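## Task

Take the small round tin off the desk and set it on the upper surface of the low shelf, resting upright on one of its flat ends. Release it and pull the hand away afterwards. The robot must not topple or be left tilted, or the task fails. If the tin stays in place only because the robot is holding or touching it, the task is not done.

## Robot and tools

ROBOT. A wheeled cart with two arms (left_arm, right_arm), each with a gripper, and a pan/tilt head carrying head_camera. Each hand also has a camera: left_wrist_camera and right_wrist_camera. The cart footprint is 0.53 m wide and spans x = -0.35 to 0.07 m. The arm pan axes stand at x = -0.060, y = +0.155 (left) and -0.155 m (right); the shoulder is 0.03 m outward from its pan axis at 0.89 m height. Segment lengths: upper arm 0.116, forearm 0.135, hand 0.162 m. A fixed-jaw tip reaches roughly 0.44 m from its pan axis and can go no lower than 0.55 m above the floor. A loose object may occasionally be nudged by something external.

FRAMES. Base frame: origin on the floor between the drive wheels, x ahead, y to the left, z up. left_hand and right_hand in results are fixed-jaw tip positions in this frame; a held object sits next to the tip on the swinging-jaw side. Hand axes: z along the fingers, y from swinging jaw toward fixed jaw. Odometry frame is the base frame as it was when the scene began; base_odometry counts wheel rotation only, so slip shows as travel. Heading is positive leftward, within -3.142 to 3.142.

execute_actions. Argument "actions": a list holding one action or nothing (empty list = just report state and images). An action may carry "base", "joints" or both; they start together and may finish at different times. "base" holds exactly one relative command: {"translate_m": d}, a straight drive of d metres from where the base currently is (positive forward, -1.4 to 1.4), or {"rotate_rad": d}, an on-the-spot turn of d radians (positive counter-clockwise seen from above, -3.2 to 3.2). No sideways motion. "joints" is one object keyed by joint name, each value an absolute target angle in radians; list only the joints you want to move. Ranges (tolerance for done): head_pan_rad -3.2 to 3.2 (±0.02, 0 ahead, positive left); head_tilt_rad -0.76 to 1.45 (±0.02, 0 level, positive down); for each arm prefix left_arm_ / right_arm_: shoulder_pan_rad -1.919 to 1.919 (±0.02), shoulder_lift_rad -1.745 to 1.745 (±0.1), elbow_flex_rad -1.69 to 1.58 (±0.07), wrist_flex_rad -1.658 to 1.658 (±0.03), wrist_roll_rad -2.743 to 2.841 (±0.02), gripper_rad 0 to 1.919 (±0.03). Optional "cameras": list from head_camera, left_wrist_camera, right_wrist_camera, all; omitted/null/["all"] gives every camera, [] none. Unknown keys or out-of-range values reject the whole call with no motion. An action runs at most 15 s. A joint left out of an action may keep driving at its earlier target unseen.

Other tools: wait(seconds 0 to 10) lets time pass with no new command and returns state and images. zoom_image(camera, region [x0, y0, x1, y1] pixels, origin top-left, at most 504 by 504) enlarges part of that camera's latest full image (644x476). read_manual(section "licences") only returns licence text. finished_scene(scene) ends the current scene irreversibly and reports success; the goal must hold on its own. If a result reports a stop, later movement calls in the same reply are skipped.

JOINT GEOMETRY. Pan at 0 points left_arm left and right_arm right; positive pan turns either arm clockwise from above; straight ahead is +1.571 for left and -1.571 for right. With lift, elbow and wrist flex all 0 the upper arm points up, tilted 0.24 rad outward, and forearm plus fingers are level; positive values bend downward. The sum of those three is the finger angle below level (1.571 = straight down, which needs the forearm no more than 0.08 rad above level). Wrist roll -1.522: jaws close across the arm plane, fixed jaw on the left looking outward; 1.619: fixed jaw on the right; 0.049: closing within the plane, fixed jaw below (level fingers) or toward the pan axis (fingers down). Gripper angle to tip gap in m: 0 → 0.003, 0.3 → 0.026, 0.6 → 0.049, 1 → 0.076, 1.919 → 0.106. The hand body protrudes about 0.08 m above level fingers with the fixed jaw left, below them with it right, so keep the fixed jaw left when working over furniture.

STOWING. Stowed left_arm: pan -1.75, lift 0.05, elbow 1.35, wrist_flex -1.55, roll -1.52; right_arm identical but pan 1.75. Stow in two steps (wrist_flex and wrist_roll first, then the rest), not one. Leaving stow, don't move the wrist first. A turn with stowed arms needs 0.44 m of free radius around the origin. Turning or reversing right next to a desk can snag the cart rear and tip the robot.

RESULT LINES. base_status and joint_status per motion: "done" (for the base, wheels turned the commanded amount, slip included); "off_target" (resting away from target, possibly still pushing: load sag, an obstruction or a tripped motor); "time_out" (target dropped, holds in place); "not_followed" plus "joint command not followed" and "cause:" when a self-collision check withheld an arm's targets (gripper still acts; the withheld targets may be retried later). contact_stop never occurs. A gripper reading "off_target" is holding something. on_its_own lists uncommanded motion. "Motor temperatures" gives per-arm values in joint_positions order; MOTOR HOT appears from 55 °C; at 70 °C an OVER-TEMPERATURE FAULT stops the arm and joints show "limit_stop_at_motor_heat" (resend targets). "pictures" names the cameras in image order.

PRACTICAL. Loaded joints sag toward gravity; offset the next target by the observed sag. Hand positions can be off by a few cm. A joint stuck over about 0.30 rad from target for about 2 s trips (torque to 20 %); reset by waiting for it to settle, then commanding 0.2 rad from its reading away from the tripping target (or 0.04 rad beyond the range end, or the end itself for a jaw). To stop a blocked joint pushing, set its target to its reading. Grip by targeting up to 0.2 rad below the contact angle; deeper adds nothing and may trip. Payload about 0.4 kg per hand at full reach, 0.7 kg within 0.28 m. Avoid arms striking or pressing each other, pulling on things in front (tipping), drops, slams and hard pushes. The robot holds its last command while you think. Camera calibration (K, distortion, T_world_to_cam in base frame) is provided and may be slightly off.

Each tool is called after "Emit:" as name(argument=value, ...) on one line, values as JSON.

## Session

Emit:
execute_actions(actions=[{"joints":{"head_tilt_rad":0.3}}], cameras=["head_camera"])

Scene clock: 0.93 s.
Motor temperatures (°C, as the motors report them): left_arm=[30 30 30 35 29] | right_arm=[33 30 28 28 29]
base_odometry: x=+0.000 y=+0.000 heading=+0.000 (m, m, rad; odometry frame)
base_status: not commanded
joint_positions: head_pan_rad=-0.027 head_tilt_rad=+0.293 left_arm_shoulder_pan_rad=-1.751 left_arm_shoulder_lift_rad=+0.096 left_arm_elbow_flex_rad=+1.386 left_arm_wrist_flex_rad=-1.548 left_arm_wrist_roll_rad=-1.491 left_arm_gripper_rad=+1.920 right_arm_shoulder_pan_rad=+1.727 right_arm_shoulder_lift_rad=+0.039 right_arm_elbow_flex_rad=+1.394 right_arm_wrist_flex_rad=-1.472 right_arm_wrist_roll_rad=-1.517 right_arm_gripper_rad=+1.920
joint_status: all done
left_hand: x=-0.3010 y=+0.1031 z=+0.8797 quat_wxyz=(-0.055, -0.679, -0.072, +0.728) (m; base frame)
right_hand: x=-0.3050 y=-0.1241 z=+0.8784 quat_wxyz=(-0.058, +0.691, -0.053, -0.718) (m; base frame)
pictures: head_camera
camera_calibration (this result's frames):
head_camera: T_world_to_cam=[[-0.0595036, -0.997821, 0.0285052, -0.0365276], [-0.278087, -0.0108555, -0.960494, 1.1403], [0.958711, -0.0650798, -0.276835, 0.353061], [0, 0, 0, 1]] pos_world=[-0.0235532, -0.00109234, 1.19403]
Images, in order (width x height): head_camera 644x476.

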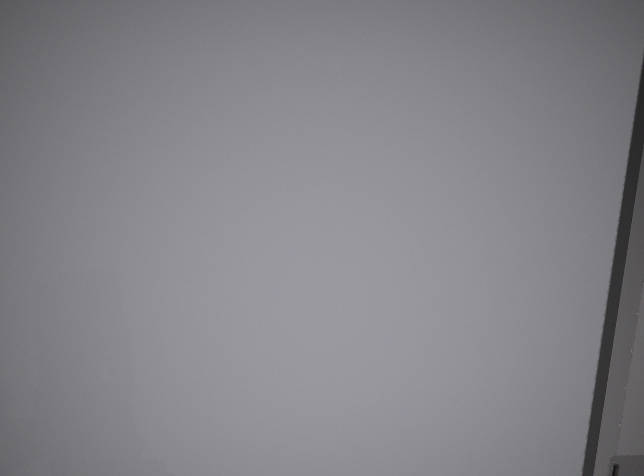

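Emit:
execute_actions(actions=[{"joints":{"head_pan_rad":-1.2,"head_tilt_rad":0.45}}], cameras=["head_camera"])

Emit:
execute_actions(actions=[{"joints":{"head_pan_rad":-2.3}}], cameras=["head_camera"])

Emit:
execute_actions(actions=[{"joints":{"head_pan_rad":2.3}}], cameras=["head_camera"])

Emit:
execute_actions(actions=[{"joints":{"head_pan_rad":1.2}}], cameras=["head_camera"])

Scene clock: 4.00 s.
Motor temperatures (°C, as the motors report them): left_arm=[30 30 30 35 29] | right_arm=[33 30 28 28 29]
base_odometry: x=+0.000 y=+0.000 heading=+0.000 (m, m, rad; odometry frame)
base_status: not commanded
joint_positions: head_pan_rad=-1.190 head_tilt_rad=+0.443 left_arm_shoulder_pan_rad=-1.751 left_arm_shoulder_lift_rad=+0.096 left_arm_elbow_flex_rad=+1.386 left_arm_wrist_flex_rad=-1.548 left_arm_wrist_roll_rad=-1.491 left_arm_gripper_rad=+1.920 right_arm_shoulder_pan_rad=+1.727 right_arm_shoulder_lift_rad=+0.039 right_arm_elbow_flex_rad=+1.394 right_arm_wrist_flex_rad=-1.472 right_arm_wrist_roll_rad=-1.517 right_arm_gripper_rad=+1.920
joint_status: all done
left_hand: x=-0.3010 y=+0.1031 z=+0.8797 quat_wxyz=(-0.055, -0.679, -0.072, +0.728) (m; base frame)
right_hand: x=-0.3050 y=-0.1241 z=+0.8784 quat_wxyz=(-0.058, +0.691, -0.053, -0.718) (m; base frame)
pictures: head_camera
camera_calibration (this result's frames):
head_camera: T_world_to_cam=[[-0.93799, -0.345077, 0.0331207, -0.0831289], [-0.172568, 0.381929, -0.907937, 1.08477], [0.300659, -0.857352, -0.417795, 0.484377], [0, 0, 0, 1]] pos_world=[-0.0364103, -0.0277096, 1.19002]
Images, in order (width x height): head_camera 644x476.

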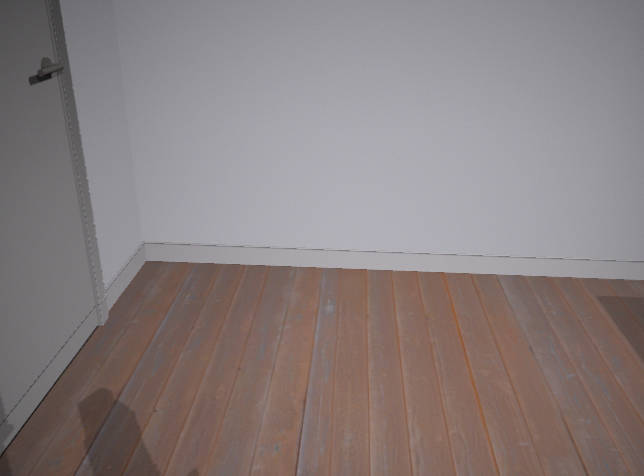

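Scene clock: 5.53 s.
Motor temperatures (°C, as the motors report them): left_arm=[30 30 30 35 29] | right_arm=[33 30 28 28 29]
base_odometry: x=+0.000 y=+0.000 heading=+0.000 (m, m, rad; odometry frame)
base_status: not commanded
joint_positions: head_pan_rad=-2.290 head_tilt_rad=+0.443 left_arm_shoulder_pan_rad=-1.751 left_arm_shoulder_lift_rad=+0.096 left_arm_elbow_flex_rad=+1.386 left_arm_wrist_flex_rad=-1.548 left_arm_wrist_roll_rad=-1.491 left_arm_gripper_rad=+1.920 right_arm_shoulder_pan_rad=+1.727 right_arm_shoulder_lift_rad=+0.039 right_arm_elbow_flex_rad=+1.394 right_arm_wrist_flex_rad=-1.472 right_arm_wrist_roll_rad=-1.517 right_arm_gripper_rad=+1.920
joint_status: all done
left_hand: x=-0.3010 y=+0.1031 z=+0.8797 quat_wxyz=(-0.055, -0.679, -0.072, +0.728) (m; base frame)
right_hand: x=-0.3050 y=-0.1241 z=+0.8784 quat_wxyz=(-0.058, +0.691, -0.053, -0.718) (m; base frame)
pictures: head_camera
camera_calibration (this result's frames):
head_camera: T_world_to_cam=[[-0.733004, 0.679417, 0.0331207, -0.0734947], [0.262104, 0.327038, -0.907936, 1.1052], [-0.627699, -0.65684, -0.417798, 0.440747], [0, 0, 0, 1]] pos_world=[-0.0668917, -0.0220067, 1.19002]
Images, in order (width x height): head_camera 644x476.

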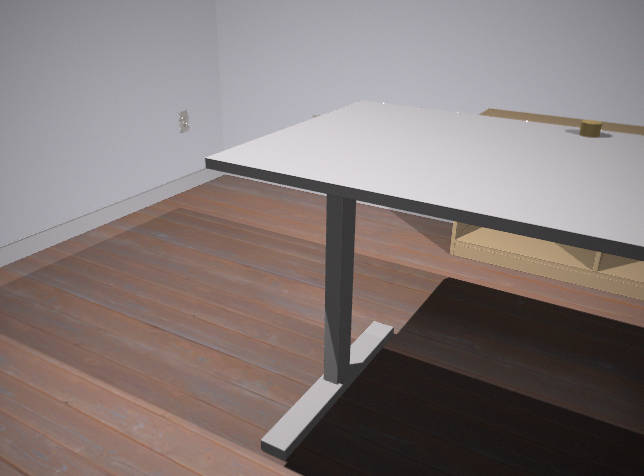

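Scene clock: 9.40 s.
Motor temperatures (°C, as the motors report them): left_arm=[30 30 30 35 29] | right_arm=[33 30 28 28 29]
base_odometry: x=+0.000 y=+0.000 heading=+0.000 (m, m, rad; odometry frame)
base_status: not commanded
joint_positions: head_pan_rad=+2.290 head_tilt_rad=+0.443 left_arm_shoulder_pan_rad=-1.751 left_arm_shoulder_lift_rad=+0.096 left_arm_elbow_flex_rad=+1.386 left_arm_wrist_flex_rad=-1.548 left_arm_wrist_roll_rad=-1.491 left_arm_gripper_rad=+1.920 right_arm_shoulder_pan_rad=+1.727 right_arm_shoulder_lift_rad=+0.039 right_arm_elbow_flex_rad=+1.394 right_arm_wrist_flex_rad=-1.472 right_arm_wrist_roll_rad=-1.517 right_arm_gripper_rad=+1.920
joint_status: all done
left_hand: x=-0.3010 y=+0.1031 z=+0.8797 quat_wxyz=(-0.055, -0.679, -0.072, +0.728) (m; base frame)
right_hand: x=-0.3050 y=-0.1241 z=+0.8784 quat_wxyz=(-0.058, +0.691, -0.053, -0.718) (m; base frame)
pictures: head_camera
camera_calibration (this result's frames):
head_camera: T_world_to_cam=[[0.77023, 0.636905, 0.0331208, -0.00284266], [0.289578, -0.302981, -0.907936, 1.10649], [-0.568234, 0.708911, -0.417798, 0.443542], [0, 0, 0, 1]] pos_world=[-0.0661884, 0.0226225, 1.19002]
Images, in order (width x height): head_camera 644x476.

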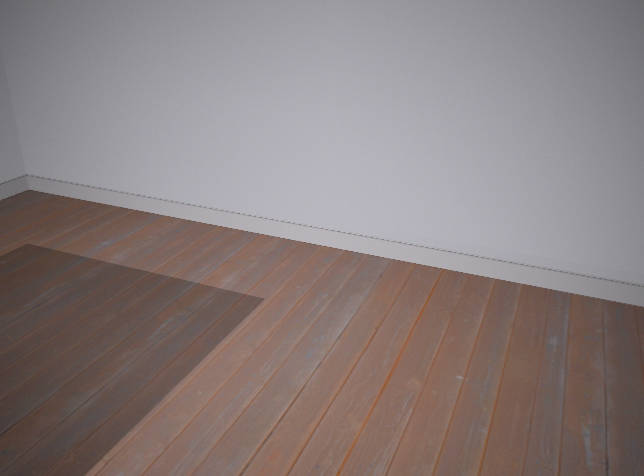

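Scene clock: 10.93 s.
Motor temperatures (°C, as the motors report them): left_arm=[30 30 30 35 29] | right_arm=[33 30 28 28 29]
base_odometry: x=+0.000 y=+0.000 heading=+0.000 (m, m, rad; odometry frame)
base_status: not commanded
joint_positions: head_pan_rad=+1.210 head_tilt_rad=+0.443 left_arm_shoulder_pan_rad=-1.751 left_arm_shoulder_lift_rad=+0.096 left_arm_elbow_flex_rad=+1.386 left_arm_wrist_flex_rad=-1.548 left_arm_wrist_roll_rad=-1.491 left_arm_gripper_rad=+1.920 right_arm_shoulder_pan_rad=+1.727 right_arm_shoulder_lift_rad=+0.039 right_arm_elbow_flex_rad=+1.394 right_arm_wrist_flex_rad=-1.472 right_arm_wrist_roll_rad=-1.517 right_arm_gripper_rad=+1.920
joint_status: all done
left_hand: x=-0.3010 y=+0.1031 z=+0.8797 quat_wxyz=(-0.055, -0.679, -0.072, +0.728) (m; base frame)
right_hand: x=-0.3050 y=-0.1241 z=+0.8784 quat_wxyz=(-0.058, +0.691, -0.053, -0.718) (m; base frame)
pictures: head_camera
camera_calibration (this result's frames):
head_camera: T_world_to_cam=[[0.924757, -0.379114, 0.0331208, 0.0044201], [-0.130728, -0.398199, -0.907936, 1.08673], [0.3574, 0.83529, -0.417798, 0.487047], [0, 0, 0, 1]] pos_world=[-0.036092, 0.027586, 1.19002]
Images, in order (width x height): head_camera 644x476.

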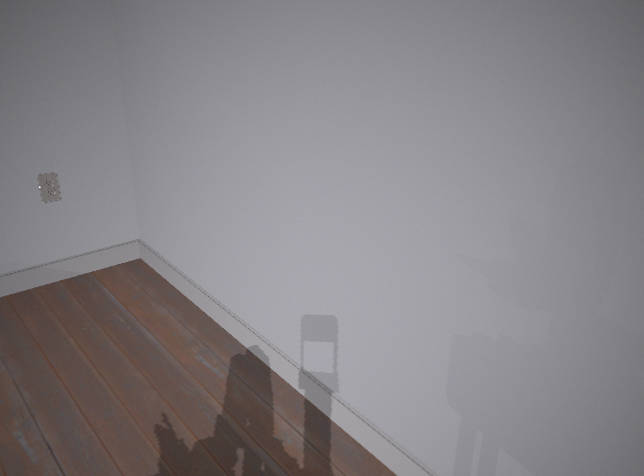

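Emit:
execute_actions(actions=[{"base":{"translate_m":-0.25},"joints":{"head_pan_rad":0,"head_tilt_rad":0.4}}], cameras=[])

Emit:
execute_actions(actions=[{"base":{"rotate_rad":-2.3}}], cameras=["head_camera"])

Scene clock: 14.67 s.
Motor temperatures (°C, as the motors report them): left_arm=[30 30 30 35 29] | right_arm=[33 30 28 28 29]
base_odometry: x=-0.250 y=+0.000 heading=+0.000 (m, m, rad; odometry frame)
base_status: done
joint_positions: head_pan_rad=+0.010 head_tilt_rad=+0.413 left_arm_shoulder_pan_rad=-1.751 left_arm_shoulder_lift_rad=+0.096 left_arm_elbow_flex_rad=+1.386 left_arm_wrist_flex_rad=-1.548 left_arm_wrist_roll_rad=-1.491 left_arm_gripper_rad=+1.920 right_arm_shoulder_pan_rad=+1.727 right_arm_shoulder_lift_rad=+0.039 right_arm_elbow_flex_rad=+1.394 right_arm_wrist_flex_rad=-1.472 right_arm_wrist_roll_rad=-1.517 right_arm_gripper_rad=+1.920
joint_status: all done
left_hand: x=-0.3010 y=+0.1031 z=+0.8797 quat_wxyz=(-0.055, -0.679, -0.072, +0.728) (m; base frame)
right_hand: x=-0.3050 y=-0.1241 z=+0.8784 quat_wxyz=(-0.058, +0.691, -0.053, -0.718) (m; base frame)
pictures: none
No camera images: the call's "cameras" was empty. Leave "cameras" out to get every camera's image.

Scene clock: 18.23 s.
Motor temperatures (°C, as the motors report them): left_arm=[30 30 30 35 29] | right_arm=[33 30 28 28 29]
base_odometry: x=-0.251 y=+0.000 heading=-2.299 (m, m, rad; odometry frame)
base_status: done
joint_positions: head_pan_rad=+0.010 head_tilt_rad=+0.413 left_arm_shoulder_pan_rad=-1.751 left_arm_shoulder_lift_rad=+0.096 left_arm_elbow_flex_rad=+1.386 left_arm_wrist_flex_rad=-1.548 left_arm_wrist_roll_rad=-1.491 left_arm_gripper_rad=+1.920 right_arm_shoulder_pan_rad=+1.727 right_arm_shoulder_lift_rad=+0.039 right_arm_elbow_flex_rad=+1.394 right_arm_wrist_flex_rad=-1.472 right_arm_wrist_roll_rad=-1.517 right_arm_gripper_rad=+1.920
joint_status: not commanded
left_hand: x=-0.3010 y=+0.1031 z=+0.8797 quat_wxyz=(-0.055, -0.679, -0.072, +0.728) (m; base frame)
right_hand: x=-0.3050 y=-0.1241 z=+0.8784 quat_wxyz=(-0.058, +0.691, -0.053, -0.718) (m; base frame)
pictures: head_camera
camera_calibration (this result's frames):
head_camera: T_world_to_cam=[[-0.019304, -0.999294, 0.0322459, -0.0389439], [-0.390696, -0.0221481, -0.920253, 1.08869], [0.920317, -0.030363, -0.389993, 0.4815], [0, 0, 0, 1]] pos_world=[-0.018537, -0.000184167, 1.19091]
Images, in order (width x height): head_camera 644x476.

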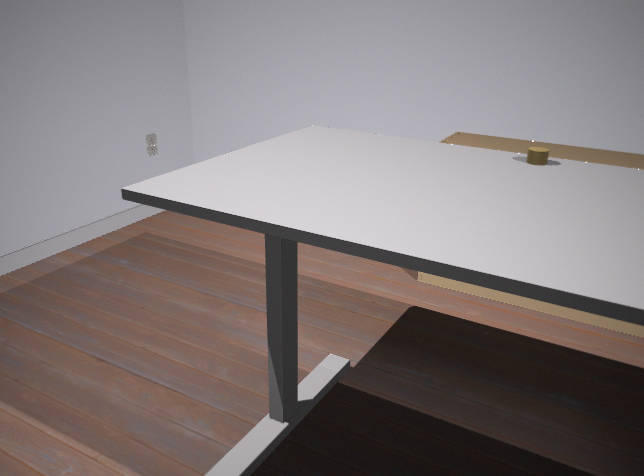

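Emit:
execute_actions(actions=[{"base":{"rotate_rad":1.07}}], cameras=[])

Emit:
execute_actions(actions=[{"base":{"translate_m":1.4}}], cameras=["head_camera"])

Emit:
execute_actions(actions=[{"base":{"rotate_rad":-1.57}}], cameras=["head_camera"])

Emit:
execute_actions(actions=[{"base":{"translate_m":1.4},"joints":{"head_pan_rad":-0.7}}], cameras=["head_camera"])

Scene clock: 22.70 s.
Motor temperatures (°C, as the motors report them): left_arm=[30 30 30 35 29] | right_arm=[33 30 28 28 29]
base_odometry: x=-0.251 y=+0.001 heading=-1.230 (m, m, rad; odometry frame)
base_status: done
joint_positions: head_pan_rad=+0.010 head_tilt_rad=+0.413 left_arm_shoulder_pan_rad=-1.751 left_arm_shoulder_lift_rad=+0.096 left_arm_elbow_flex_rad=+1.386 left_arm_wrist_flex_rad=-1.548 left_arm_wrist_roll_rad=-1.491 left_arm_gripper_rad=+1.920 right_arm_shoulder_pan_rad=+1.727 right_arm_shoulder_lift_rad=+0.039 right_arm_elbow_flex_rad=+1.394 right_arm_wrist_flex_rad=-1.472 right_arm_wrist_roll_rad=-1.517 right_arm_gripper_rad=+1.920
joint_status: not commanded
left_hand: x=-0.3010 y=+0.1031 z=+0.8797 quat_wxyz=(-0.055, -0.679, -0.072, +0.728) (m; base frame)
right_hand: x=-0.3050 y=-0.1241 z=+0.8784 quat_wxyz=(-0.058, +0.691, -0.053, -0.718) (m; base frame)
pictures: none
No camera images: the call's "cameras" was empty. Leave "cameras" out to get every camera's image.

Scene clock: 30.53 s.
Motor temperatures (°C, as the motors report them): left_arm=[30 30 30 35 29] | right_arm=[33 30 28 28 29]
base_odometry: x=+0.219 y=-1.318 heading=-1.230 (m, m, rad; odometry frame)
base_status: done
joint_positions: head_pan_rad=+0.010 head_tilt_rad=+0.413 left_arm_shoulder_pan_rad=-1.751 left_arm_shoulder_lift_rad=+0.096 left_arm_elbow_flex_rad=+1.386 left_arm_wrist_flex_rad=-1.548 left_arm_wrist_roll_rad=-1.491 left_arm_gripper_rad=+1.920 right_arm_shoulder_pan_rad=+1.727 right_arm_shoulder_lift_rad=+0.039 right_arm_elbow_flex_rad=+1.394 right_arm_wrist_flex_rad=-1.472 right_arm_wrist_roll_rad=-1.517 right_arm_gripper_rad=+1.920
joint_status: not commanded
left_hand: x=-0.3010 y=+0.1031 z=+0.8797 quat_wxyz=(-0.055, -0.679, -0.072, +0.728) (m; base frame)
right_hand: x=-0.3050 y=-0.1241 z=+0.8784 quat_wxyz=(-0.058, +0.691, -0.053, -0.718) (m; base frame)
pictures: head_camera
camera_calibration (this result's frames):
head_camera: T_world_to_cam=[[-0.0193146, -0.999293, 0.0322437, -0.0389418], [-0.390625, -0.0221442, -0.920283, 1.08873], [0.920347, -0.0303701, -0.389922, 0.48142], [0, 0, 0, 1]] pos_world=[-0.0185401, -0.000184429, 1.19091]
Images, in order (width x height): head_camera 644x476.

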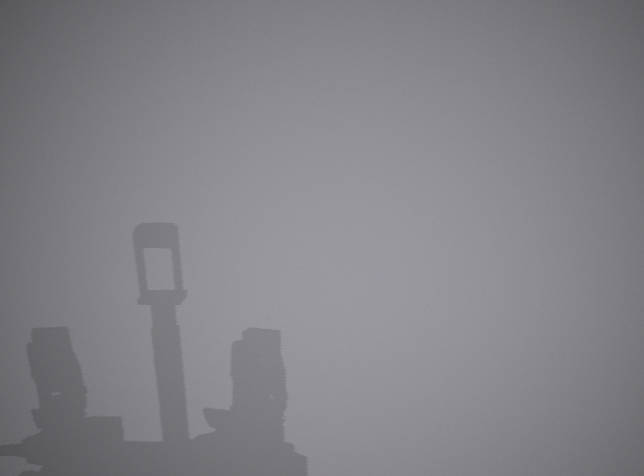

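Scene clock: 33.20 s.
Motor temperatures (°C, as the motors report them): left_arm=[30 30 30 35 29] | right_arm=[33 30 28 28 29]
base_odometry: x=+0.219 y=-1.318 heading=-2.799 (m, m, rad; odometry frame)
base_status: done
joint_positions: head_pan_rad=+0.010 head_tilt_rad=+0.413 left_arm_shoulder_pan_rad=-1.751 left_arm_shoulder_lift_rad=+0.096 left_arm_elbow_flex_rad=+1.386 left_arm_wrist_flex_rad=-1.548 left_arm_wrist_roll_rad=-1.491 left_arm_gripper_rad=+1.920 right_arm_shoulder_pan_rad=+1.727 right_arm_shoulder_lift_rad=+0.039 right_arm_elbow_flex_rad=+1.394 right_arm_wrist_flex_rad=-1.472 right_arm_wrist_roll_rad=-1.517 right_arm_gripper_rad=+1.920
joint_status: not commanded
left_hand: x=-0.3010 y=+0.1031 z=+0.8797 quat_wxyz=(-0.055, -0.679, -0.072, +0.728) (m; base frame)
right_hand: x=-0.3050 y=-0.1241 z=+0.8784 quat_wxyz=(-0.058, +0.691, -0.053, -0.718) (m; base frame)
pictures: head_camera
camera_calibration (this result's frames):
head_camera: T_world_to_cam=[[-0.0193431, -0.999293, 0.0322437, -0.0389431], [-0.390626, -0.0221331, -0.920283, 1.08873], [0.920346, -0.0303963, -0.389921, 0.481419], [0, 0, 0, 1]] pos_world=[-0.0185401, -0.000185238, 1.19091]
Images, in order (width x height): head_camera 644x476.

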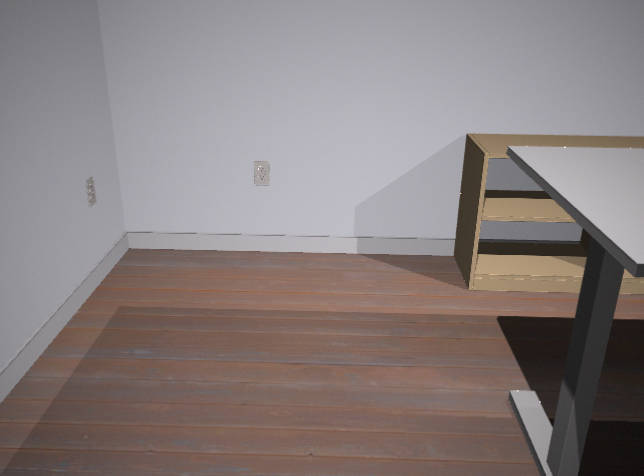

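Scene clock: 41.03 s.
Motor temperatures (°C, as the motors report them): left_arm=[30 30 30 35 29] | right_arm=[33 30 28 28 29]
base_odometry: x=-1.100 y=-1.788 heading=-2.796 (m, m, rad; odometry frame)
base_status: done
joint_positions: head_pan_rad=-0.690 head_tilt_rad=+0.413 left_arm_shoulder_pan_rad=-1.751 left_arm_shoulder_lift_rad=+0.096 left_arm_elbow_flex_rad=+1.386 left_arm_wrist_flex_rad=-1.548 left_arm_wrist_roll_rad=-1.491 left_arm_gripper_rad=+1.920 right_arm_shoulder_pan_rad=+1.727 right_arm_shoulder_lift_rad=+0.039 right_arm_elbow_flex_rad=+1.394 right_arm_wrist_flex_rad=-1.472 right_arm_wrist_roll_rad=-1.517 right_arm_gripper_rad=+1.920
joint_status: all done
left_hand: x=-0.3010 y=+0.1031 z=+0.8797 quat_wxyz=(-0.055, -0.679, -0.072, +0.728) (m; base frame)
right_hand: x=-0.3050 y=-0.1241 z=+0.8784 quat_wxyz=(-0.058, +0.691, -0.053, -0.718) (m; base frame)
pictures: head_camera
camera_calibration (this result's frames):
head_camera: T_world_to_cam=[[-0.658536, -0.751859, 0.0322428, -0.0689842], [-0.313012, 0.234694, -0.920295, 1.09239], [0.684364, -0.616139, -0.389895, 0.470298], [0, 0, 0, 1]] pos_world=[-0.0253524, -0.0184747, 1.19091]
Images, in order (width x height): head_camera 644x476.

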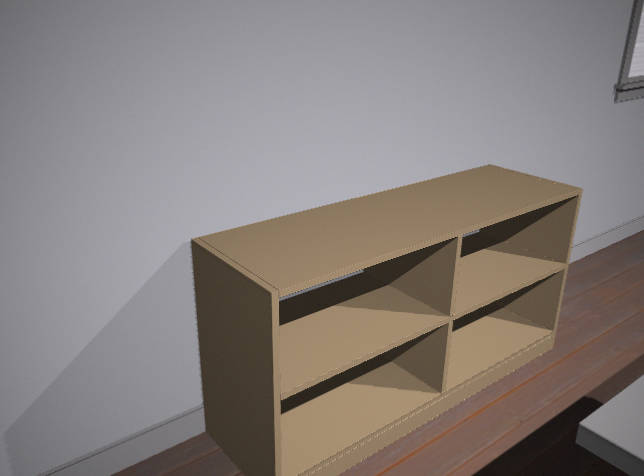

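Emit:
execute_actions(actions=[{"base":{"translate_m":0.62}}], cameras=[])

Emit:
execute_actions(actions=[{"base":{"rotate_rad":-1.57},"joints":{"head_pan_rad":0,"head_tilt_rad":0.6}}], cameras=["head_camera"])

Emit:
execute_actions(actions=[{"base":{"translate_m":1.1},"joints":{"head_pan_rad":-1.2,"head_tilt_rad":0.8}}], cameras=["head_camera"])

Scene clock: 47.17 s.
Motor temperatures (°C, as the motors report them): left_arm=[30 30 30 35 29] | right_arm=[33 30 28 28 29]
base_odometry: x=-1.683 y=-2.000 heading=-2.794 (m, m, rad; odometry frame)
base_status: done
joint_positions: head_pan_rad=-0.690 head_tilt_rad=+0.413 left_arm_shoulder_pan_rad=-1.751 left_arm_shoulder_lift_rad=+0.096 left_arm_elbow_flex_rad=+1.386 left_arm_wrist_flex_rad=-1.548 left_arm_wrist_roll_rad=-1.491 left_arm_gripper_rad=+1.920 right_arm_shoulder_pan_rad=+1.727 right_arm_shoulder_lift_rad=+0.039 right_arm_elbow_flex_rad=+1.394 right_arm_wrist_flex_rad=-1.472 right_arm_wrist_roll_rad=-1.517 right_arm_gripper_rad=+1.920
joint_status: not commanded
left_hand: x=-0.3010 y=+0.1031 z=+0.8797 quat_wxyz=(-0.055, -0.679, -0.072, +0.728) (m; base frame)
right_hand: x=-0.3050 y=-0.1241 z=+0.8784 quat_wxyz=(-0.058, +0.691, -0.053, -0.718) (m; base frame)
pictures: none
No camera images: the call's "cameras" was empty. Leave "cameras" out to get every camera's image.

Scene clock: 49.83 s.
Motor temperatures (°C, as the motors report them): left_arm=[30 30 30 35 29] | right_arm=[33 30 28 28 29]
base_odometry: x=-1.682 y=-2.000 heading=+1.920 (m, m, rad; odometry frame)
base_status: done
joint_positions: head_pan_rad=-0.010 head_tilt_rad=+0.594 left_arm_shoulder_pan_rad=-1.751 left_arm_shoulder_lift_rad=+0.096 left_arm_elbow_flex_rad=+1.386 left_arm_wrist_flex_rad=-1.548 left_arm_wrist_roll_rad=-1.491 left_arm_gripper_rad=+1.920 right_arm_shoulder_pan_rad=+1.727 right_arm_shoulder_lift_rad=+0.039 right_arm_elbow_flex_rad=+1.394 right_arm_wrist_flex_rad=-1.472 right_arm_wrist_roll_rad=-1.517 right_arm_gripper_rad=+1.920
joint_status: all done
left_hand: x=-0.3010 y=+0.1031 z=+0.8797 quat_wxyz=(-0.055, -0.679, -0.072, +0.728) (m; base frame)
right_hand: x=-0.3050 y=-0.1241 z=+0.8784 quat_wxyz=(-0.058, +0.691, -0.053, -0.718) (m; base frame)
pictures: head_camera
camera_calibration (this result's frames):
head_camera: T_world_to_cam=[[-0.032923, -0.998773, 0.0369831, -0.0450364], [-0.550286, -0.012775, -0.834878, 0.982924], [0.834327, -0.047838, -0.54919, 0.660695], [0, 0, 0, 1]] pos_world=[-0.011829, -0.000817989, 1.18514]
Images, in order (width x height): head_camera 644x476.

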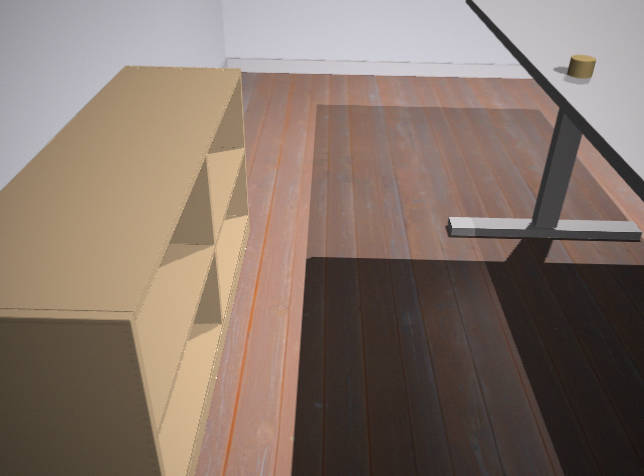

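Scene clock: 56.53 s.
Motor temperatures (°C, as the motors report them): left_arm=[30 30 30 35 29] | right_arm=[33 30 28 28 29]
base_odometry: x=-2.066 y=-0.972 heading=+1.929 (m, m, rad; odometry frame)
base_status: done
joint_positions: head_pan_rad=-1.191 head_tilt_rad=+0.795 left_arm_shoulder_pan_rad=-1.751 left_arm_shoulder_lift_rad=+0.096 left_arm_elbow_flex_rad=+1.387 left_arm_wrist_flex_rad=-1.548 left_arm_wrist_roll_rad=-1.491 left_arm_gripper_rad=+1.920 right_arm_shoulder_pan_rad=+1.727 right_arm_shoulder_lift_rad=+0.039 right_arm_elbow_flex_rad=+1.394 right_arm_wrist_flex_rad=-1.472 right_arm_wrist_roll_rad=-1.517 right_arm_gripper_rad=+1.920
joint_status: all done
left_hand: x=-0.3008 y=+0.1032 z=+0.8794 quat_wxyz=(-0.055, -0.680, -0.072, +0.728) (m; base frame)
right_hand: x=-0.3050 y=-0.1241 z=+0.8784 quat_wxyz=(-0.058, +0.691, -0.053, -0.718) (m; base frame)
pictures: head_camera
camera_calibration (this result's frames):
head_camera: T_world_to_cam=[[-0.933545, -0.356127, 0.0408286, -0.0917918], [-0.278525, 0.648948, -0.708018, 0.849681], [0.225649, -0.672339, -0.705013, 0.811439], [0, 0, 0, 1]] pos_world=[-0.0321348, -0.0385268, 1.17741]
Images, in order (width x height): head_camera 644x476.

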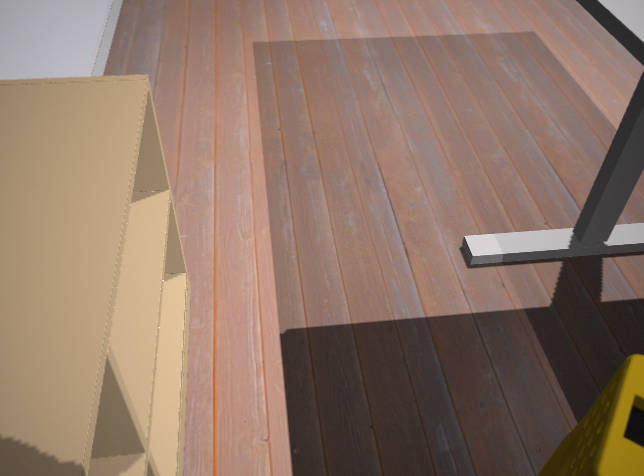

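Emit:
execute_actions(actions=[{"base":{"translate_m":-0.35},"joints":{"head_pan_rad":-0.6,"head_tilt_rad":0.7}}], cameras=["head_camera"])

Scene clock: 60.47 s.
Motor temperatures (°C, as the motors report them): left_arm=[30 30 30 35 29] | right_arm=[33 30 28 28 29]
base_odometry: x=-1.942 y=-1.297 heading=+1.937 (m, m, rad; odometry frame)
base_status: done
joint_positions: head_pan_rad=-0.608 head_tilt_rad=+0.713 left_arm_shoulder_pan_rad=-1.751 left_arm_shoulder_lift_rad=+0.096 left_arm_elbow_flex_rad=+1.387 left_arm_wrist_flex_rad=-1.548 left_arm_wrist_roll_rad=-1.491 left_arm_gripper_rad=+1.920 right_arm_shoulder_pan_rad=+1.727 right_arm_shoulder_lift_rad=+0.041 right_arm_elbow_flex_rad=+1.396 right_arm_wrist_flex_rad=-1.472 right_arm_wrist_roll_rad=-1.517 right_arm_gripper_rad=+1.920
joint_status: all done
left_hand: x=-0.3008 y=+0.1032 z=+0.8794 quat_wxyz=(-0.055, -0.680, -0.072, +0.728) (m; base frame)
right_hand: x=-0.3048 y=-0.1242 z=+0.8778 quat_wxyz=(-0.058, +0.692, -0.053, -0.717) (m; base frame)
pictures: head_camera
camera_calibration (this result's frames):
head_camera: T_world_to_cam=[[-0.585517, -0.8097, 0.039443, -0.0738397], [-0.540086, 0.353342, -0.763844, 0.901643], [0.604548, -0.468546, -0.644195, 0.759246], [0, 0, 0, 1]] pos_world=[-0.0152702, -0.0226345, 1.18073]
Images, in order (width x height): head_camera 644x476.

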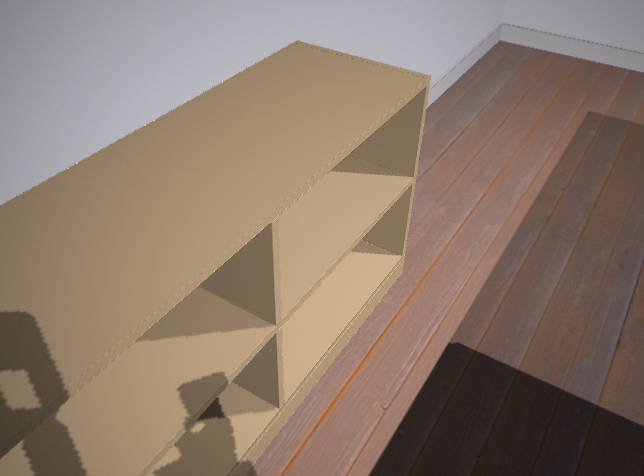

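Emit:
execute_actions(actions=[{"base":{"translate_m":0.1}}], cameras=[])

Emit:
execute_actions(actions=[{"base":{"rotate_rad":-1.1},"joints":{"head_pan_rad":-0.3,"head_tilt_rad":0.6}}], cameras=["head_camera"])

Scene clock: 63.93 s.
Motor temperatures (°C, as the motors report them): left_arm=[30 30 30 35 29] | right_arm=[33 30 28 28 29]
base_odometry: x=-1.978 y=-1.204 heading=+1.937 (m, m, rad; odometry frame)
base_status: done
joint_positions: head_pan_rad=-0.608 head_tilt_rad=+0.713 left_arm_shoulder_pan_rad=-1.751 left_arm_shoulder_lift_rad=+0.096 left_arm_elbow_flex_rad=+1.387 left_arm_wrist_flex_rad=-1.548 left_arm_wrist_roll_rad=-1.491 left_arm_gripper_rad=+1.920 right_arm_shoulder_pan_rad=+1.727 right_arm_shoulder_lift_rad=+0.041 right_arm_elbow_flex_rad=+1.396 right_arm_wrist_flex_rad=-1.472 right_arm_wrist_roll_rad=-1.517 right_arm_gripper_rad=+1.920
joint_status: not commanded
left_hand: x=-0.3008 y=+0.1032 z=+0.8794 quat_wxyz=(-0.055, -0.680, -0.072, +0.728) (m; base frame)
right_hand: x=-0.3048 y=-0.1242 z=+0.8778 quat_wxyz=(-0.058, +0.692, -0.053, -0.717) (m; base frame)
pictures: none
No camera images: the call's "cameras" was empty. Leave "cameras" out to get every camera's image.

Scene clock: 66.00 s.
Motor temperatures (°C, as the motors report them): left_arm=[30 30 30 35 29] | right_arm=[33 30 28 28 29]
base_odometry: x=-1.978 y=-1.204 heading=+0.838 (m, m, rad; odometry frame)
base_status: done
joint_positions: head_pan_rad=-0.310 head_tilt_rad=+0.614 left_arm_shoulder_pan_rad=-1.751 left_arm_shoulder_lift_rad=+0.096 left_arm_elbow_flex_rad=+1.387 left_arm_wrist_flex_rad=-1.548 left_arm_wrist_roll_rad=-1.491 left_arm_gripper_rad=+1.920 right_arm_shoulder_pan_rad=+1.727 right_arm_shoulder_lift_rad=+0.041 right_arm_elbow_flex_rad=+1.396 right_arm_wrist_flex_rad=-1.472 right_arm_wrist_roll_rad=-1.517 right_arm_gripper_rad=+1.920
joint_status: all done
left_hand: x=-0.3008 y=+0.1032 z=+0.8794 quat_wxyz=(-0.055, -0.680, -0.072, +0.728) (m; base frame)
right_hand: x=-0.3048 y=-0.1242 z=+0.8778 quat_wxyz=(-0.058, +0.692, -0.053, -0.717) (m; base frame)
pictures: head_camera
camera_calibration (this result's frames):
head_camera: T_world_to_cam=[[-0.325898, -0.944663, 0.0374358, -0.0593273], [-0.545307, 0.155483, -0.82369, 0.97028], [0.772289, -0.288853, -0.565803, 0.676901], [0, 0, 0, 1]] pos_world=[-0.012997, -0.0113816, 1.18442]
Images, in order (width x height): head_camera 644x476.

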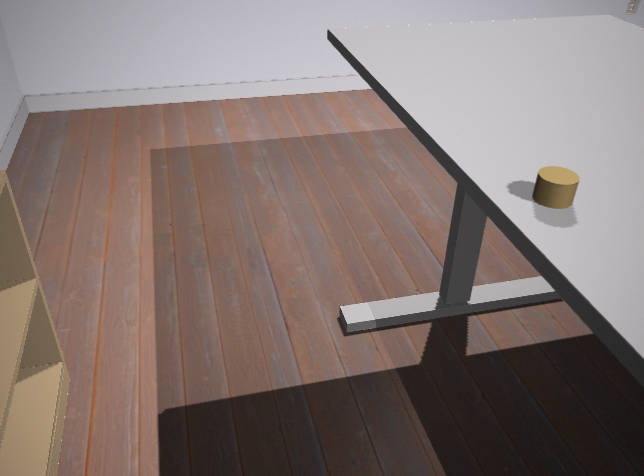

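Emit:
execute_actions(actions=[{"base":{"rotate_rad":-0.35}}], cameras=[])

Emit:
execute_actions(actions=[{"base":{"translate_m":0.58}}], cameras=[])

Emit:
execute_actions(actions=[{"base":{"rotate_rad":0.35},"joints":{"head_pan_rad":-1.3,"head_tilt_rad":0.8,"right_arm_shoulder_pan_rad":-0.2,"right_arm_shoulder_lift_rad":0.3,"right_arm_elbow_flex_rad":-0.4}}], cameras=["head_camera"])

Scene clock: 69.27 s.
Motor temperatures (°C, as the motors report them): left_arm=[30 30 30 35 29] | right_arm=[33 30 28 28 29]
base_odometry: x=-1.979 y=-1.205 heading=+0.489 (m, m, rad; odometry frame)
base_status: done
joint_positions: head_pan_rad=-0.310 head_tilt_rad=+0.614 left_arm_shoulder_pan_rad=-1.751 left_arm_shoulder_lift_rad=+0.096 left_arm_elbow_flex_rad=+1.387 left_arm_wrist_flex_rad=-1.548 left_arm_wrist_roll_rad=-1.491 left_arm_gripper_rad=+1.920 right_arm_shoulder_pan_rad=+1.727 right_arm_shoulder_lift_rad=+0.041 right_arm_elbow_flex_rad=+1.396 right_arm_wrist_flex_rad=-1.472 right_arm_wrist_roll_rad=-1.517 right_arm_gripper_rad=+1.920
joint_status: not commanded
left_hand: x=-0.3008 y=+0.1032 z=+0.8794 quat_wxyz=(-0.055, -0.680, -0.072, +0.728) (m; base frame)
right_hand: x=-0.3048 y=-0.1242 z=+0.8778 quat_wxyz=(-0.058, +0.692, -0.053, -0.717) (m; base frame)
pictures: none
No camera images: the call's "cameras" was empty. Leave "cameras" out to get every camera's image.

Scene clock: 73.00 s.
Motor temperatures (°C, as the motors report them): left_arm=[30 30 30 35 29] | right_arm=[33 30 28 28 29]
base_odometry: x=-1.466 y=-0.934 heading=+0.488 (m, m, rad; odometry frame)
base_status: done
joint_positions: head_pan_rad=-0.310 head_tilt_rad=+0.614 left_arm_shoulder_pan_rad=-1.751 left_arm_shoulder_lift_rad=+0.096 left_arm_elbow_flex_rad=+1.387 left_arm_wrist_flex_rad=-1.548 left_arm_wrist_roll_rad=-1.491 left_arm_gripper_rad=+1.920 right_arm_shoulder_pan_rad=+1.727 right_arm_shoulder_lift_rad=+0.041 right_arm_elbow_flex_rad=+1.396 right_arm_wrist_flex_rad=-1.472 right_arm_wrist_roll_rad=-1.517 right_arm_gripper_rad=+1.920
joint_status: not commanded
left_hand: x=-0.3008 y=+0.1032 z=+0.8794 quat_wxyz=(-0.055, -0.680, -0.072, +0.728) (m; base frame)
right_hand: x=-0.3048 y=-0.1242 z=+0.8778 quat_wxyz=(-0.058, +0.692, -0.053, -0.717) (m; base frame)
pictures: none
No camera images: the call's "cameras" was empty. Leave "cameras" out to get every camera's image.

Scene clock: 75.13 s.
Motor temperatures (°C, as the motors report them): left_arm=[30 30 30 35 29] | right_arm=[33 30 28 28 29]
base_odometry: x=-1.466 y=-0.934 heading=+0.837 (m, m, rad; odometry frame)
base_status: done
joint_positions: head_pan_rad=-1.290 head_tilt_rad=+0.795 left_arm_shoulder_pan_rad=-1.751 left_arm_shoulder_lift_rad=+0.096 left_arm_elbow_flex_rad=+1.387 left_arm_wrist_flex_rad=-1.548 left_arm_wrist_roll_rad=-1.491 left_arm_gripper_rad=+1.920 right_arm_shoulder_pan_rad=-0.190 right_arm_shoulder_lift_rad=+0.317 right_arm_elbow_flex_rad=-0.368 right_arm_wrist_flex_rad=-1.472 right_arm_wrist_roll_rad=-1.517 right_arm_gripper_rad=+1.920
joint_status: all done
left_hand: x=-0.3008 y=+0.1032 z=+0.8794 quat_wxyz=(-0.055, -0.680, -0.072, +0.728) (m; base frame)
right_hand: x=-0.0081 y=-0.3837 z=+1.1647 quat_wxyz=(+0.769, +0.015, +0.018, -0.638) (m; base frame)
pictures: head_camera
camera_calibration (this result's frames):
head_camera: T_world_to_cam=[[-0.964121, -0.262308, 0.0408182, -0.093217], [-0.213041, 0.672787, -0.7085, 0.853313], [0.158383, -0.691775, -0.70453, 0.807721], [0, 0, 0, 1]] pos_world=[-0.0360114, -0.0397876, 1.17744]
Images, in order (width x height): head_camera 644x476.

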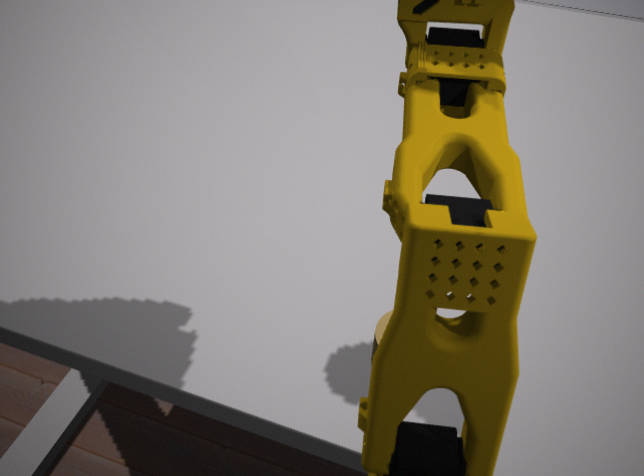

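Emit:
execute_actions(actions=[{"joints":{"right_arm_shoulder_pan_rad":-0.25,"right_arm_shoulder_lift_rad":0.2,"right_arm_elbow_flex_rad":-0.1,"right_arm_wrist_flex_rad":1.5,"right_arm_gripper_rad":1.4}}], cameras=["right_wrist_camera","head_camera"])

Scene clock: 79.90 s.
Motor temperatures (°C, as the motors report them): left_arm=[30 30 30 35 29] | right_arm=[33 30 28 28 29]
base_odometry: x=-1.466 y=-0.934 heading=+0.837 (m, m, rad; odometry frame)
base_status: not commanded
joint_positions: head_pan_rad=-1.290 head_tilt_rad=+0.795 left_arm_shoulder_pan_rad=-1.751 left_arm_shoulder_lift_rad=+0.096 left_arm_elbow_flex_rad=+1.387 left_arm_wrist_flex_rad=-1.548 left_arm_wrist_roll_rad=-1.491 left_arm_gripper_rad=+1.920 right_arm_shoulder_pan_rad=-0.239 right_arm_shoulder_lift_rad=+0.246 right_arm_elbow_flex_rad=-0.094 right_arm_wrist_flex_rad=+1.493 right_arm_wrist_roll_rad=-1.517 right_arm_gripper_rad=+1.409
joint_status: all done
left_hand: x=-0.3008 y=+0.1032 z=+0.8794 quat_wxyz=(-0.055, -0.680, -0.072, +0.728) (m; base frame)
right_hand: x=-0.0035 y=-0.3541 z=+0.8210 quat_wxyz=(-0.029, +0.615, +0.787, +0.023) (m; base frame)
pictures: head_camera, right_wrist_camera
camera_calibration (this result's frames):
head_camera: T_world_to_cam=[[-0.964122, -0.262304, 0.0408182, -0.093217], [-0.213038, 0.672788, -0.7085, 0.853313], [0.15838, -0.691776, -0.70453, 0.807721], [0, 0, 0, 1]] pos_world=[-0.0360115, -0.0397876, 1.17744]
right_wrist_camera: T_world_to_cam=[[-0.968968, -0.242033, 0.0502088, -0.135145], [-0.170408, 0.801213, 0.573602, -0.159055], [-0.179058, 0.547246, -0.817594, 0.934281], [0, 0, 0, 1]] pos_world=[0.00923588, -0.416555, 0.861882]
Images, in order (width x height): head_camera 644x476, right_wrist_camera 644x476.

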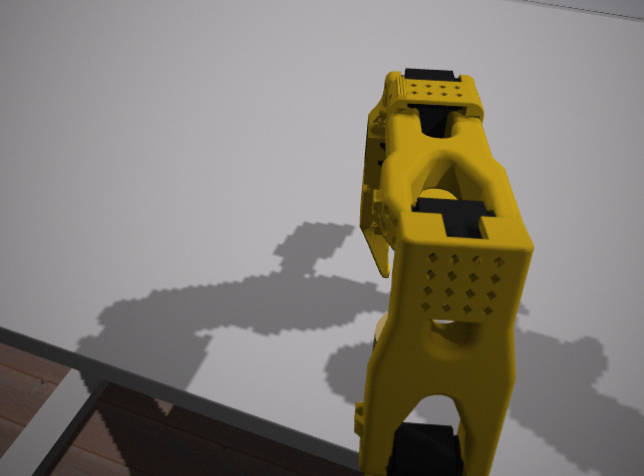

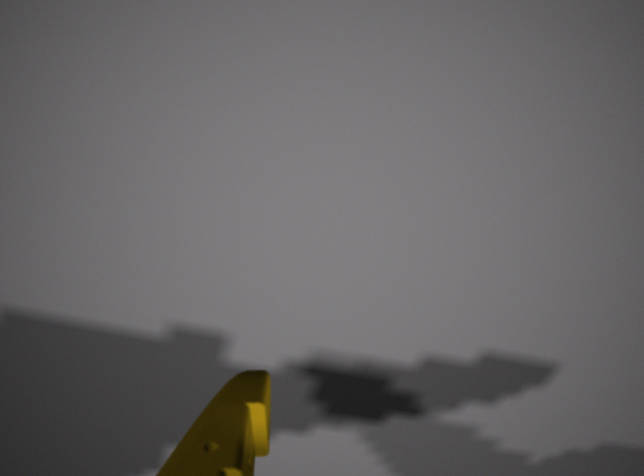

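Emit:
execute_actions(actions=[{"joints":{"right_arm_shoulder_lift_rad":-0.1,"right_arm_elbow_flex_rad":0.3,"right_arm_wrist_flex_rad":1.35}}], cameras=["right_wrist_camera"])

Scene clock: 85.67 s.
Motor temperatures (°C, as the motors report them): left_arm=[30 30 30 35 29] | right_arm=[33 30 28 28 29]
base_odometry: x=-1.466 y=-0.934 heading=+0.837 (m, m, rad; odometry frame)
base_status: not commanded
joint_positions: head_pan_rad=-1.290 head_tilt_rad=+0.795 left_arm_shoulder_pan_rad=-1.751 left_arm_shoulder_lift_rad=+0.096 left_arm_elbow_flex_rad=+1.387 left_arm_wrist_flex_rad=-1.548 left_arm_wrist_roll_rad=-1.491 left_arm_gripper_rad=+1.920 right_arm_shoulder_pan_rad=-0.239 right_arm_shoulder_lift_rad=-0.062 right_arm_elbow_flex_rad=+0.302 right_arm_wrist_flex_rad=+1.357 right_arm_wrist_roll_rad=-1.517 right_arm_gripper_rad=+1.409
joint_status: all done
left_hand: x=-0.3008 y=+0.1032 z=+0.8794 quat_wxyz=(-0.055, -0.680, -0.072, +0.728) (m; base frame)
right_hand: x=-0.0100 y=-0.3273 z=+0.8206 quat_wxyz=(-0.010, +0.616, +0.788, +0.008) (m; base frame)
pictures: right_wrist_camera
camera_calibration (this result's frames):
right_wrist_camera: T_world_to_cam=[[-0.969553, -0.239633, 0.0504198, -0.134369], [-0.176844, 0.827598, 0.532736, -0.139375], [-0.169388, 0.507599, -0.844778, 0.927587], [0, 0, 0, 1]] pos_world=[0.00219688, -0.387695, 0.86463]
Images, in order (width x height): right_wrist_camera 644x476.

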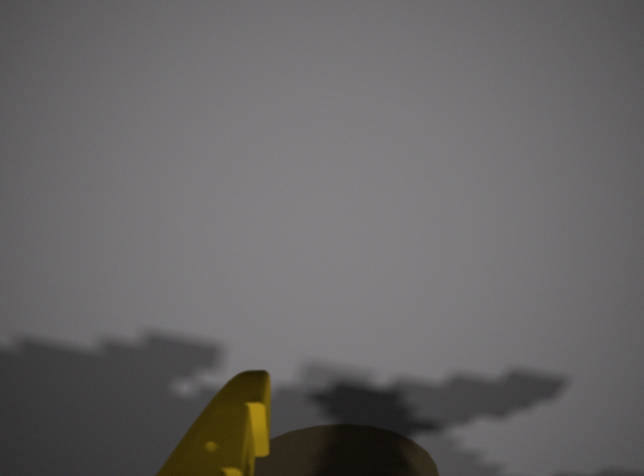

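Emit:
execute_actions(actions=[{"joints":{"right_arm_shoulder_pan_rad":-0.4,"right_arm_shoulder_lift_rad":-0.45,"right_arm_elbow_flex_rad":0.7,"right_arm_wrist_flex_rad":1.33}}], cameras=["right_wrist_camera"])

Scene clock: 88.13 s.
Motor temperatures (°C, as the motors report them): left_arm=[30 30 30 35 29] | right_arm=[33 30 28 28 29]
base_odometry: x=-1.466 y=-0.934 heading=+0.837 (m, m, rad; odometry frame)
base_status: not commanded
joint_positions: head_pan_rad=-1.290 head_tilt_rad=+0.795 left_arm_shoulder_pan_rad=-1.751 left_arm_shoulder_lift_rad=+0.096 left_arm_elbow_flex_rad=+1.387 left_arm_wrist_flex_rad=-1.548 left_arm_wrist_roll_rad=-1.491 left_arm_gripper_rad=+1.920 right_arm_shoulder_pan_rad=-0.388 right_arm_shoulder_lift_rad=-0.424 right_arm_elbow_flex_rad=+0.703 right_arm_wrist_flex_rad=+1.337 right_arm_wrist_roll_rad=-1.517 right_arm_gripper_rad=+1.409
joint_status: all done
left_hand: x=-0.3008 y=+0.1032 z=+0.8794 quat_wxyz=(-0.055, -0.680, -0.072, +0.728) (m; base frame)
right_hand: x=-0.0024 y=-0.2755 z=+0.8157 quat_wxyz=(-0.018, +0.555, +0.831, +0.012) (m; base frame)
pictures: right_wrist_camera
camera_calibration (this result's frames):
right_wrist_camera: T_world_to_cam=[[-0.922964, -0.381578, 0.0503549, -0.153257], [-0.293815, 0.783027, 0.548216, -0.203421], [-0.248616, 0.491189, -0.834819, 0.885619], [0, 0, 0, 1]] pos_world=[0.0189602, -0.334202, 0.858568]
Images, in order (width x height): right_wrist_camera 644x476.

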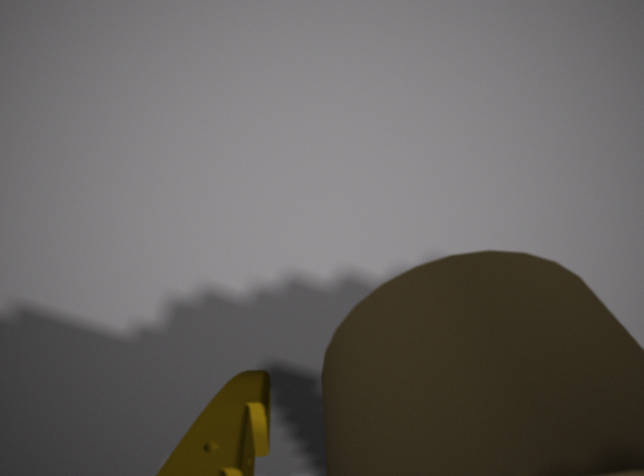

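Emit:
execute_actions(actions=[{"joints":{"right_arm_shoulder_pan_rad":-0.37,"right_arm_shoulder_lift_rad":-0.33,"right_arm_elbow_flex_rad":0.85,"right_arm_wrist_flex_rad":1.07,"right_arm_gripper_rad":1.7}}], cameras=["right_wrist_camera"])

Emit:
execute_actions(actions=[{"joints":{"right_arm_gripper_rad":0.5}}], cameras=["right_wrist_camera"])

Scene clock: 90.30 s.
Motor temperatures (°C, as the motors report them): left_arm=[30 30 30 35 29] | right_arm=[33 30 28 28 29]
base_odometry: x=-1.466 y=-0.934 heading=+0.837 (m, m, rad; odometry frame)
base_status: not commanded
joint_positions: head_pan_rad=-1.290 head_tilt_rad=+0.795 left_arm_shoulder_pan_rad=-1.751 left_arm_shoulder_lift_rad=+0.096 left_arm_elbow_flex_rad=+1.387 left_arm_wrist_flex_rad=-1.548 left_arm_wrist_roll_rad=-1.491 left_arm_gripper_rad=+1.920 right_arm_shoulder_pan_rad=-0.382 right_arm_shoulder_lift_rad=-0.418 right_arm_elbow_flex_rad=+0.767 right_arm_wrist_flex_rad=+1.076 right_arm_wrist_roll_rad=-1.517 right_arm_gripper_rad=+1.691
joint_status: right_arm_elbow_flex_rad off_target (ended at +0.767, target +0.850); the others done
left_hand: x=-0.3008 y=+0.1032 z=+0.8794 quat_wxyz=(-0.055, -0.680, -0.072, +0.728) (m; base frame)
right_hand: x=+0.0075 y=-0.3024 z=+0.8082 quat_wxyz=(+0.060, +0.557, +0.828, -0.041) (m; base frame)
pictures: right_wrist_camera
camera_calibration (this result's frames):
right_wrist_camera: T_world_to_cam=[[-0.928863, -0.367006, 0.0502008, -0.149409], [-0.322014, 0.867007, 0.38027, -0.014012], [-0.183086, 0.337054, -0.923512, 0.919559], [0, 0, 0, 1]] pos_world=[0.0250655, -0.352626, 0.862053]
Images, in order (width x height): right_wrist_camera 644x476.

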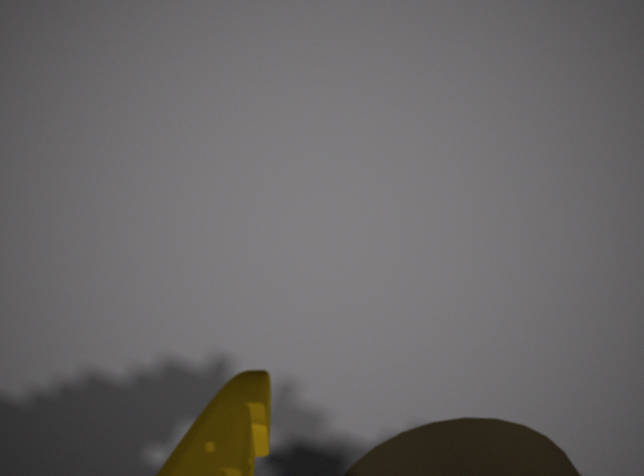

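Scene clock: 91.57 s.
Motor temperatures (°C, as the motors report them): left_arm=[30 30 30 35 29] | right_arm=[33 30 28 28 29]
base_odometry: x=-1.466 y=-0.934 heading=+0.837 (m, m, rad; odometry frame)
base_status: not commanded
joint_positions: head_pan_rad=-1.290 head_tilt_rad=+0.795 left_arm_shoulder_pan_rad=-1.751 left_arm_shoulder_lift_rad=+0.096 left_arm_elbow_flex_rad=+1.387 left_arm_wrist_flex_rad=-1.548 left_arm_wrist_roll_rad=-1.491 left_arm_gripper_rad=+1.920 right_arm_shoulder_pan_rad=-0.382 right_arm_shoulder_lift_rad=-0.418 right_arm_elbow_flex_rad=+0.767 right_arm_wrist_flex_rad=+1.071 right_arm_wrist_roll_rad=-1.517 right_arm_gripper_rad=+0.517
joint_status: all done
left_hand: x=-0.3008 y=+0.1032 z=+0.8794 quat_wxyz=(-0.055, -0.680, -0.072, +0.728) (m; base frame)
right_hand: x=+0.0078 y=-0.3030 z=+0.8083 quat_wxyz=(+0.062, +0.556, +0.827, -0.042) (m; base frame)
pictures: right_wrist_camera
camera_calibration (this result's frames):
right_wrist_camera: T_world_to_cam=[[-0.928949, -0.366791, 0.0501745, -0.149324], [-0.322662, 0.868622, 0.376012, -0.00944074], [-0.1815, 0.333106, -0.925256, 0.920138], [0, 0, 0, 1]] pos_world=[0.0252452, -0.353074, 0.862405]
Images, in order (width x height): right_wrist_camera 644x476.

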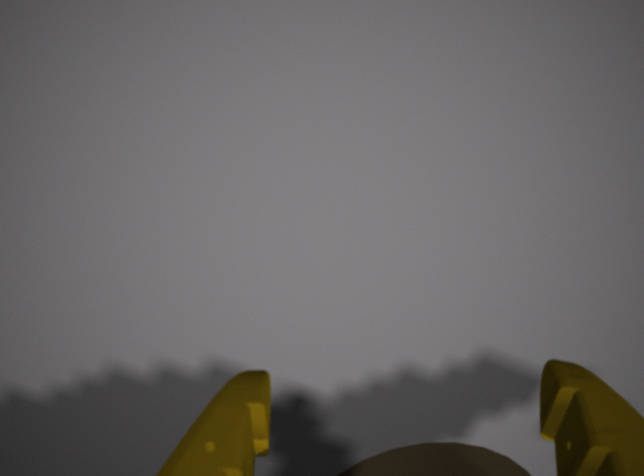

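Emit:
execute_actions(actions=[{"joints":{"right_arm_gripper_rad":1.7,"right_arm_shoulder_lift_rad":-0.45,"right_arm_elbow_flex_rad":0.7,"right_arm_wrist_flex_rad":1.33}}], cameras=[])

Emit:
execute_actions(actions=[{"joints":{"right_arm_shoulder_lift_rad":-0.2,"right_arm_elbow_flex_rad":0.72,"right_arm_wrist_flex_rad":1.15}}], cameras=["right_wrist_camera"])

Scene clock: 94.03 s.
Motor temperatures (°C, as the motors report them): left_arm=[30 30 30 35 29] | right_arm=[33 30 28 28 29]
base_odometry: x=-1.466 y=-0.934 heading=+0.837 (m, m, rad; odometry frame)
base_status: not commanded
joint_positions: head_pan_rad=-1.290 head_tilt_rad=+0.795 left_arm_shoulder_pan_rad=-1.751 left_arm_shoulder_lift_rad=+0.096 left_arm_elbow_flex_rad=+1.387 left_arm_wrist_flex_rad=-1.548 left_arm_wrist_roll_rad=-1.491 left_arm_gripper_rad=+1.920 right_arm_shoulder_pan_rad=-0.380 right_arm_shoulder_lift_rad=-0.427 right_arm_elbow_flex_rad=+0.730 right_arm_wrist_flex_rad=+1.325 right_arm_wrist_roll_rad=-1.517 right_arm_gripper_rad=+1.690
joint_status: all done
left_hand: x=-0.3008 y=+0.1032 z=+0.8794 quat_wxyz=(-0.055, -0.680, -0.072, +0.728) (m; base frame)
right_hand: x=-0.0045 y=-0.2730 z=+0.8125 quat_wxyz=(-0.023, +0.558, +0.829, +0.016) (m; base frame)
pictures: none
No camera images: the call's "cameras" was empty. Leave "cameras" out to get every camera's image.

Scene clock: 94.93 s.
Motor temperatures (°C, as the motors report them): left_arm=[30 30 30 35 29] | right_arm=[33 30 28 28 29]
base_odometry: x=-1.466 y=-0.934 heading=+0.837 (m, m, rad; odometry frame)
base_status: not commanded
joint_positions: head_pan_rad=-1.290 head_tilt_rad=+0.795 left_arm_shoulder_pan_rad=-1.751 left_arm_shoulder_lift_rad=+0.096 left_arm_elbow_flex_rad=+1.387 left_arm_wrist_flex_rad=-1.548 left_arm_wrist_roll_rad=-1.491 left_arm_gripper_rad=+1.920 right_arm_shoulder_pan_rad=-0.380 right_arm_shoulder_lift_rad=-0.323 right_arm_elbow_flex_rad=+0.672 right_arm_wrist_flex_rad=+1.171 right_arm_wrist_roll_rad=-1.517 right_arm_gripper_rad=+1.691
joint_status: right_arm_shoulder_lift_rad off_target (ended at -0.323, target -0.200); the others done
left_hand: x=-0.3008 y=+0.1032 z=+0.8794 quat_wxyz=(-0.055, -0.680, -0.072, +0.728) (m; base frame)
right_hand: x=+0.0057 y=-0.2985 z=+0.8081 quat_wxyz=(+0.021, +0.559, +0.829, -0.014) (m; base frame)
pictures: right_wrist_camera
camera_calibration (this result's frames):
right_wrist_camera: T_world_to_cam=[[-0.927646, -0.370031, 0.0505061, -0.150827], [-0.305726, 0.83009, 0.466351, -0.0985691], [-0.214489, 0.417167, -0.883157, 0.909345], [0, 0, 0, 1]] pos_world=[0.0249949, -0.353338, 0.85668]
Images, in order (width x height): right_wrist_camera 644x476.

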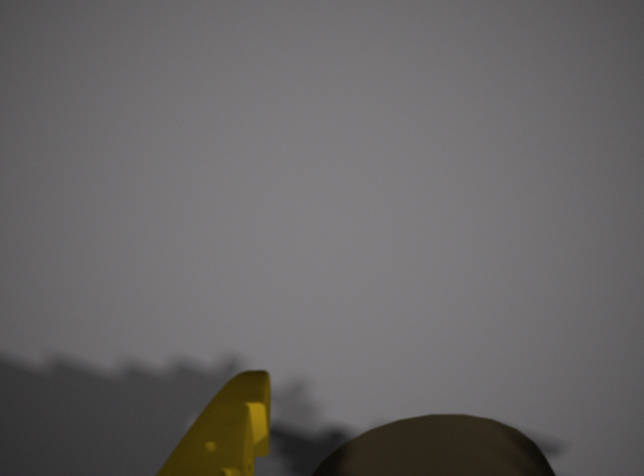

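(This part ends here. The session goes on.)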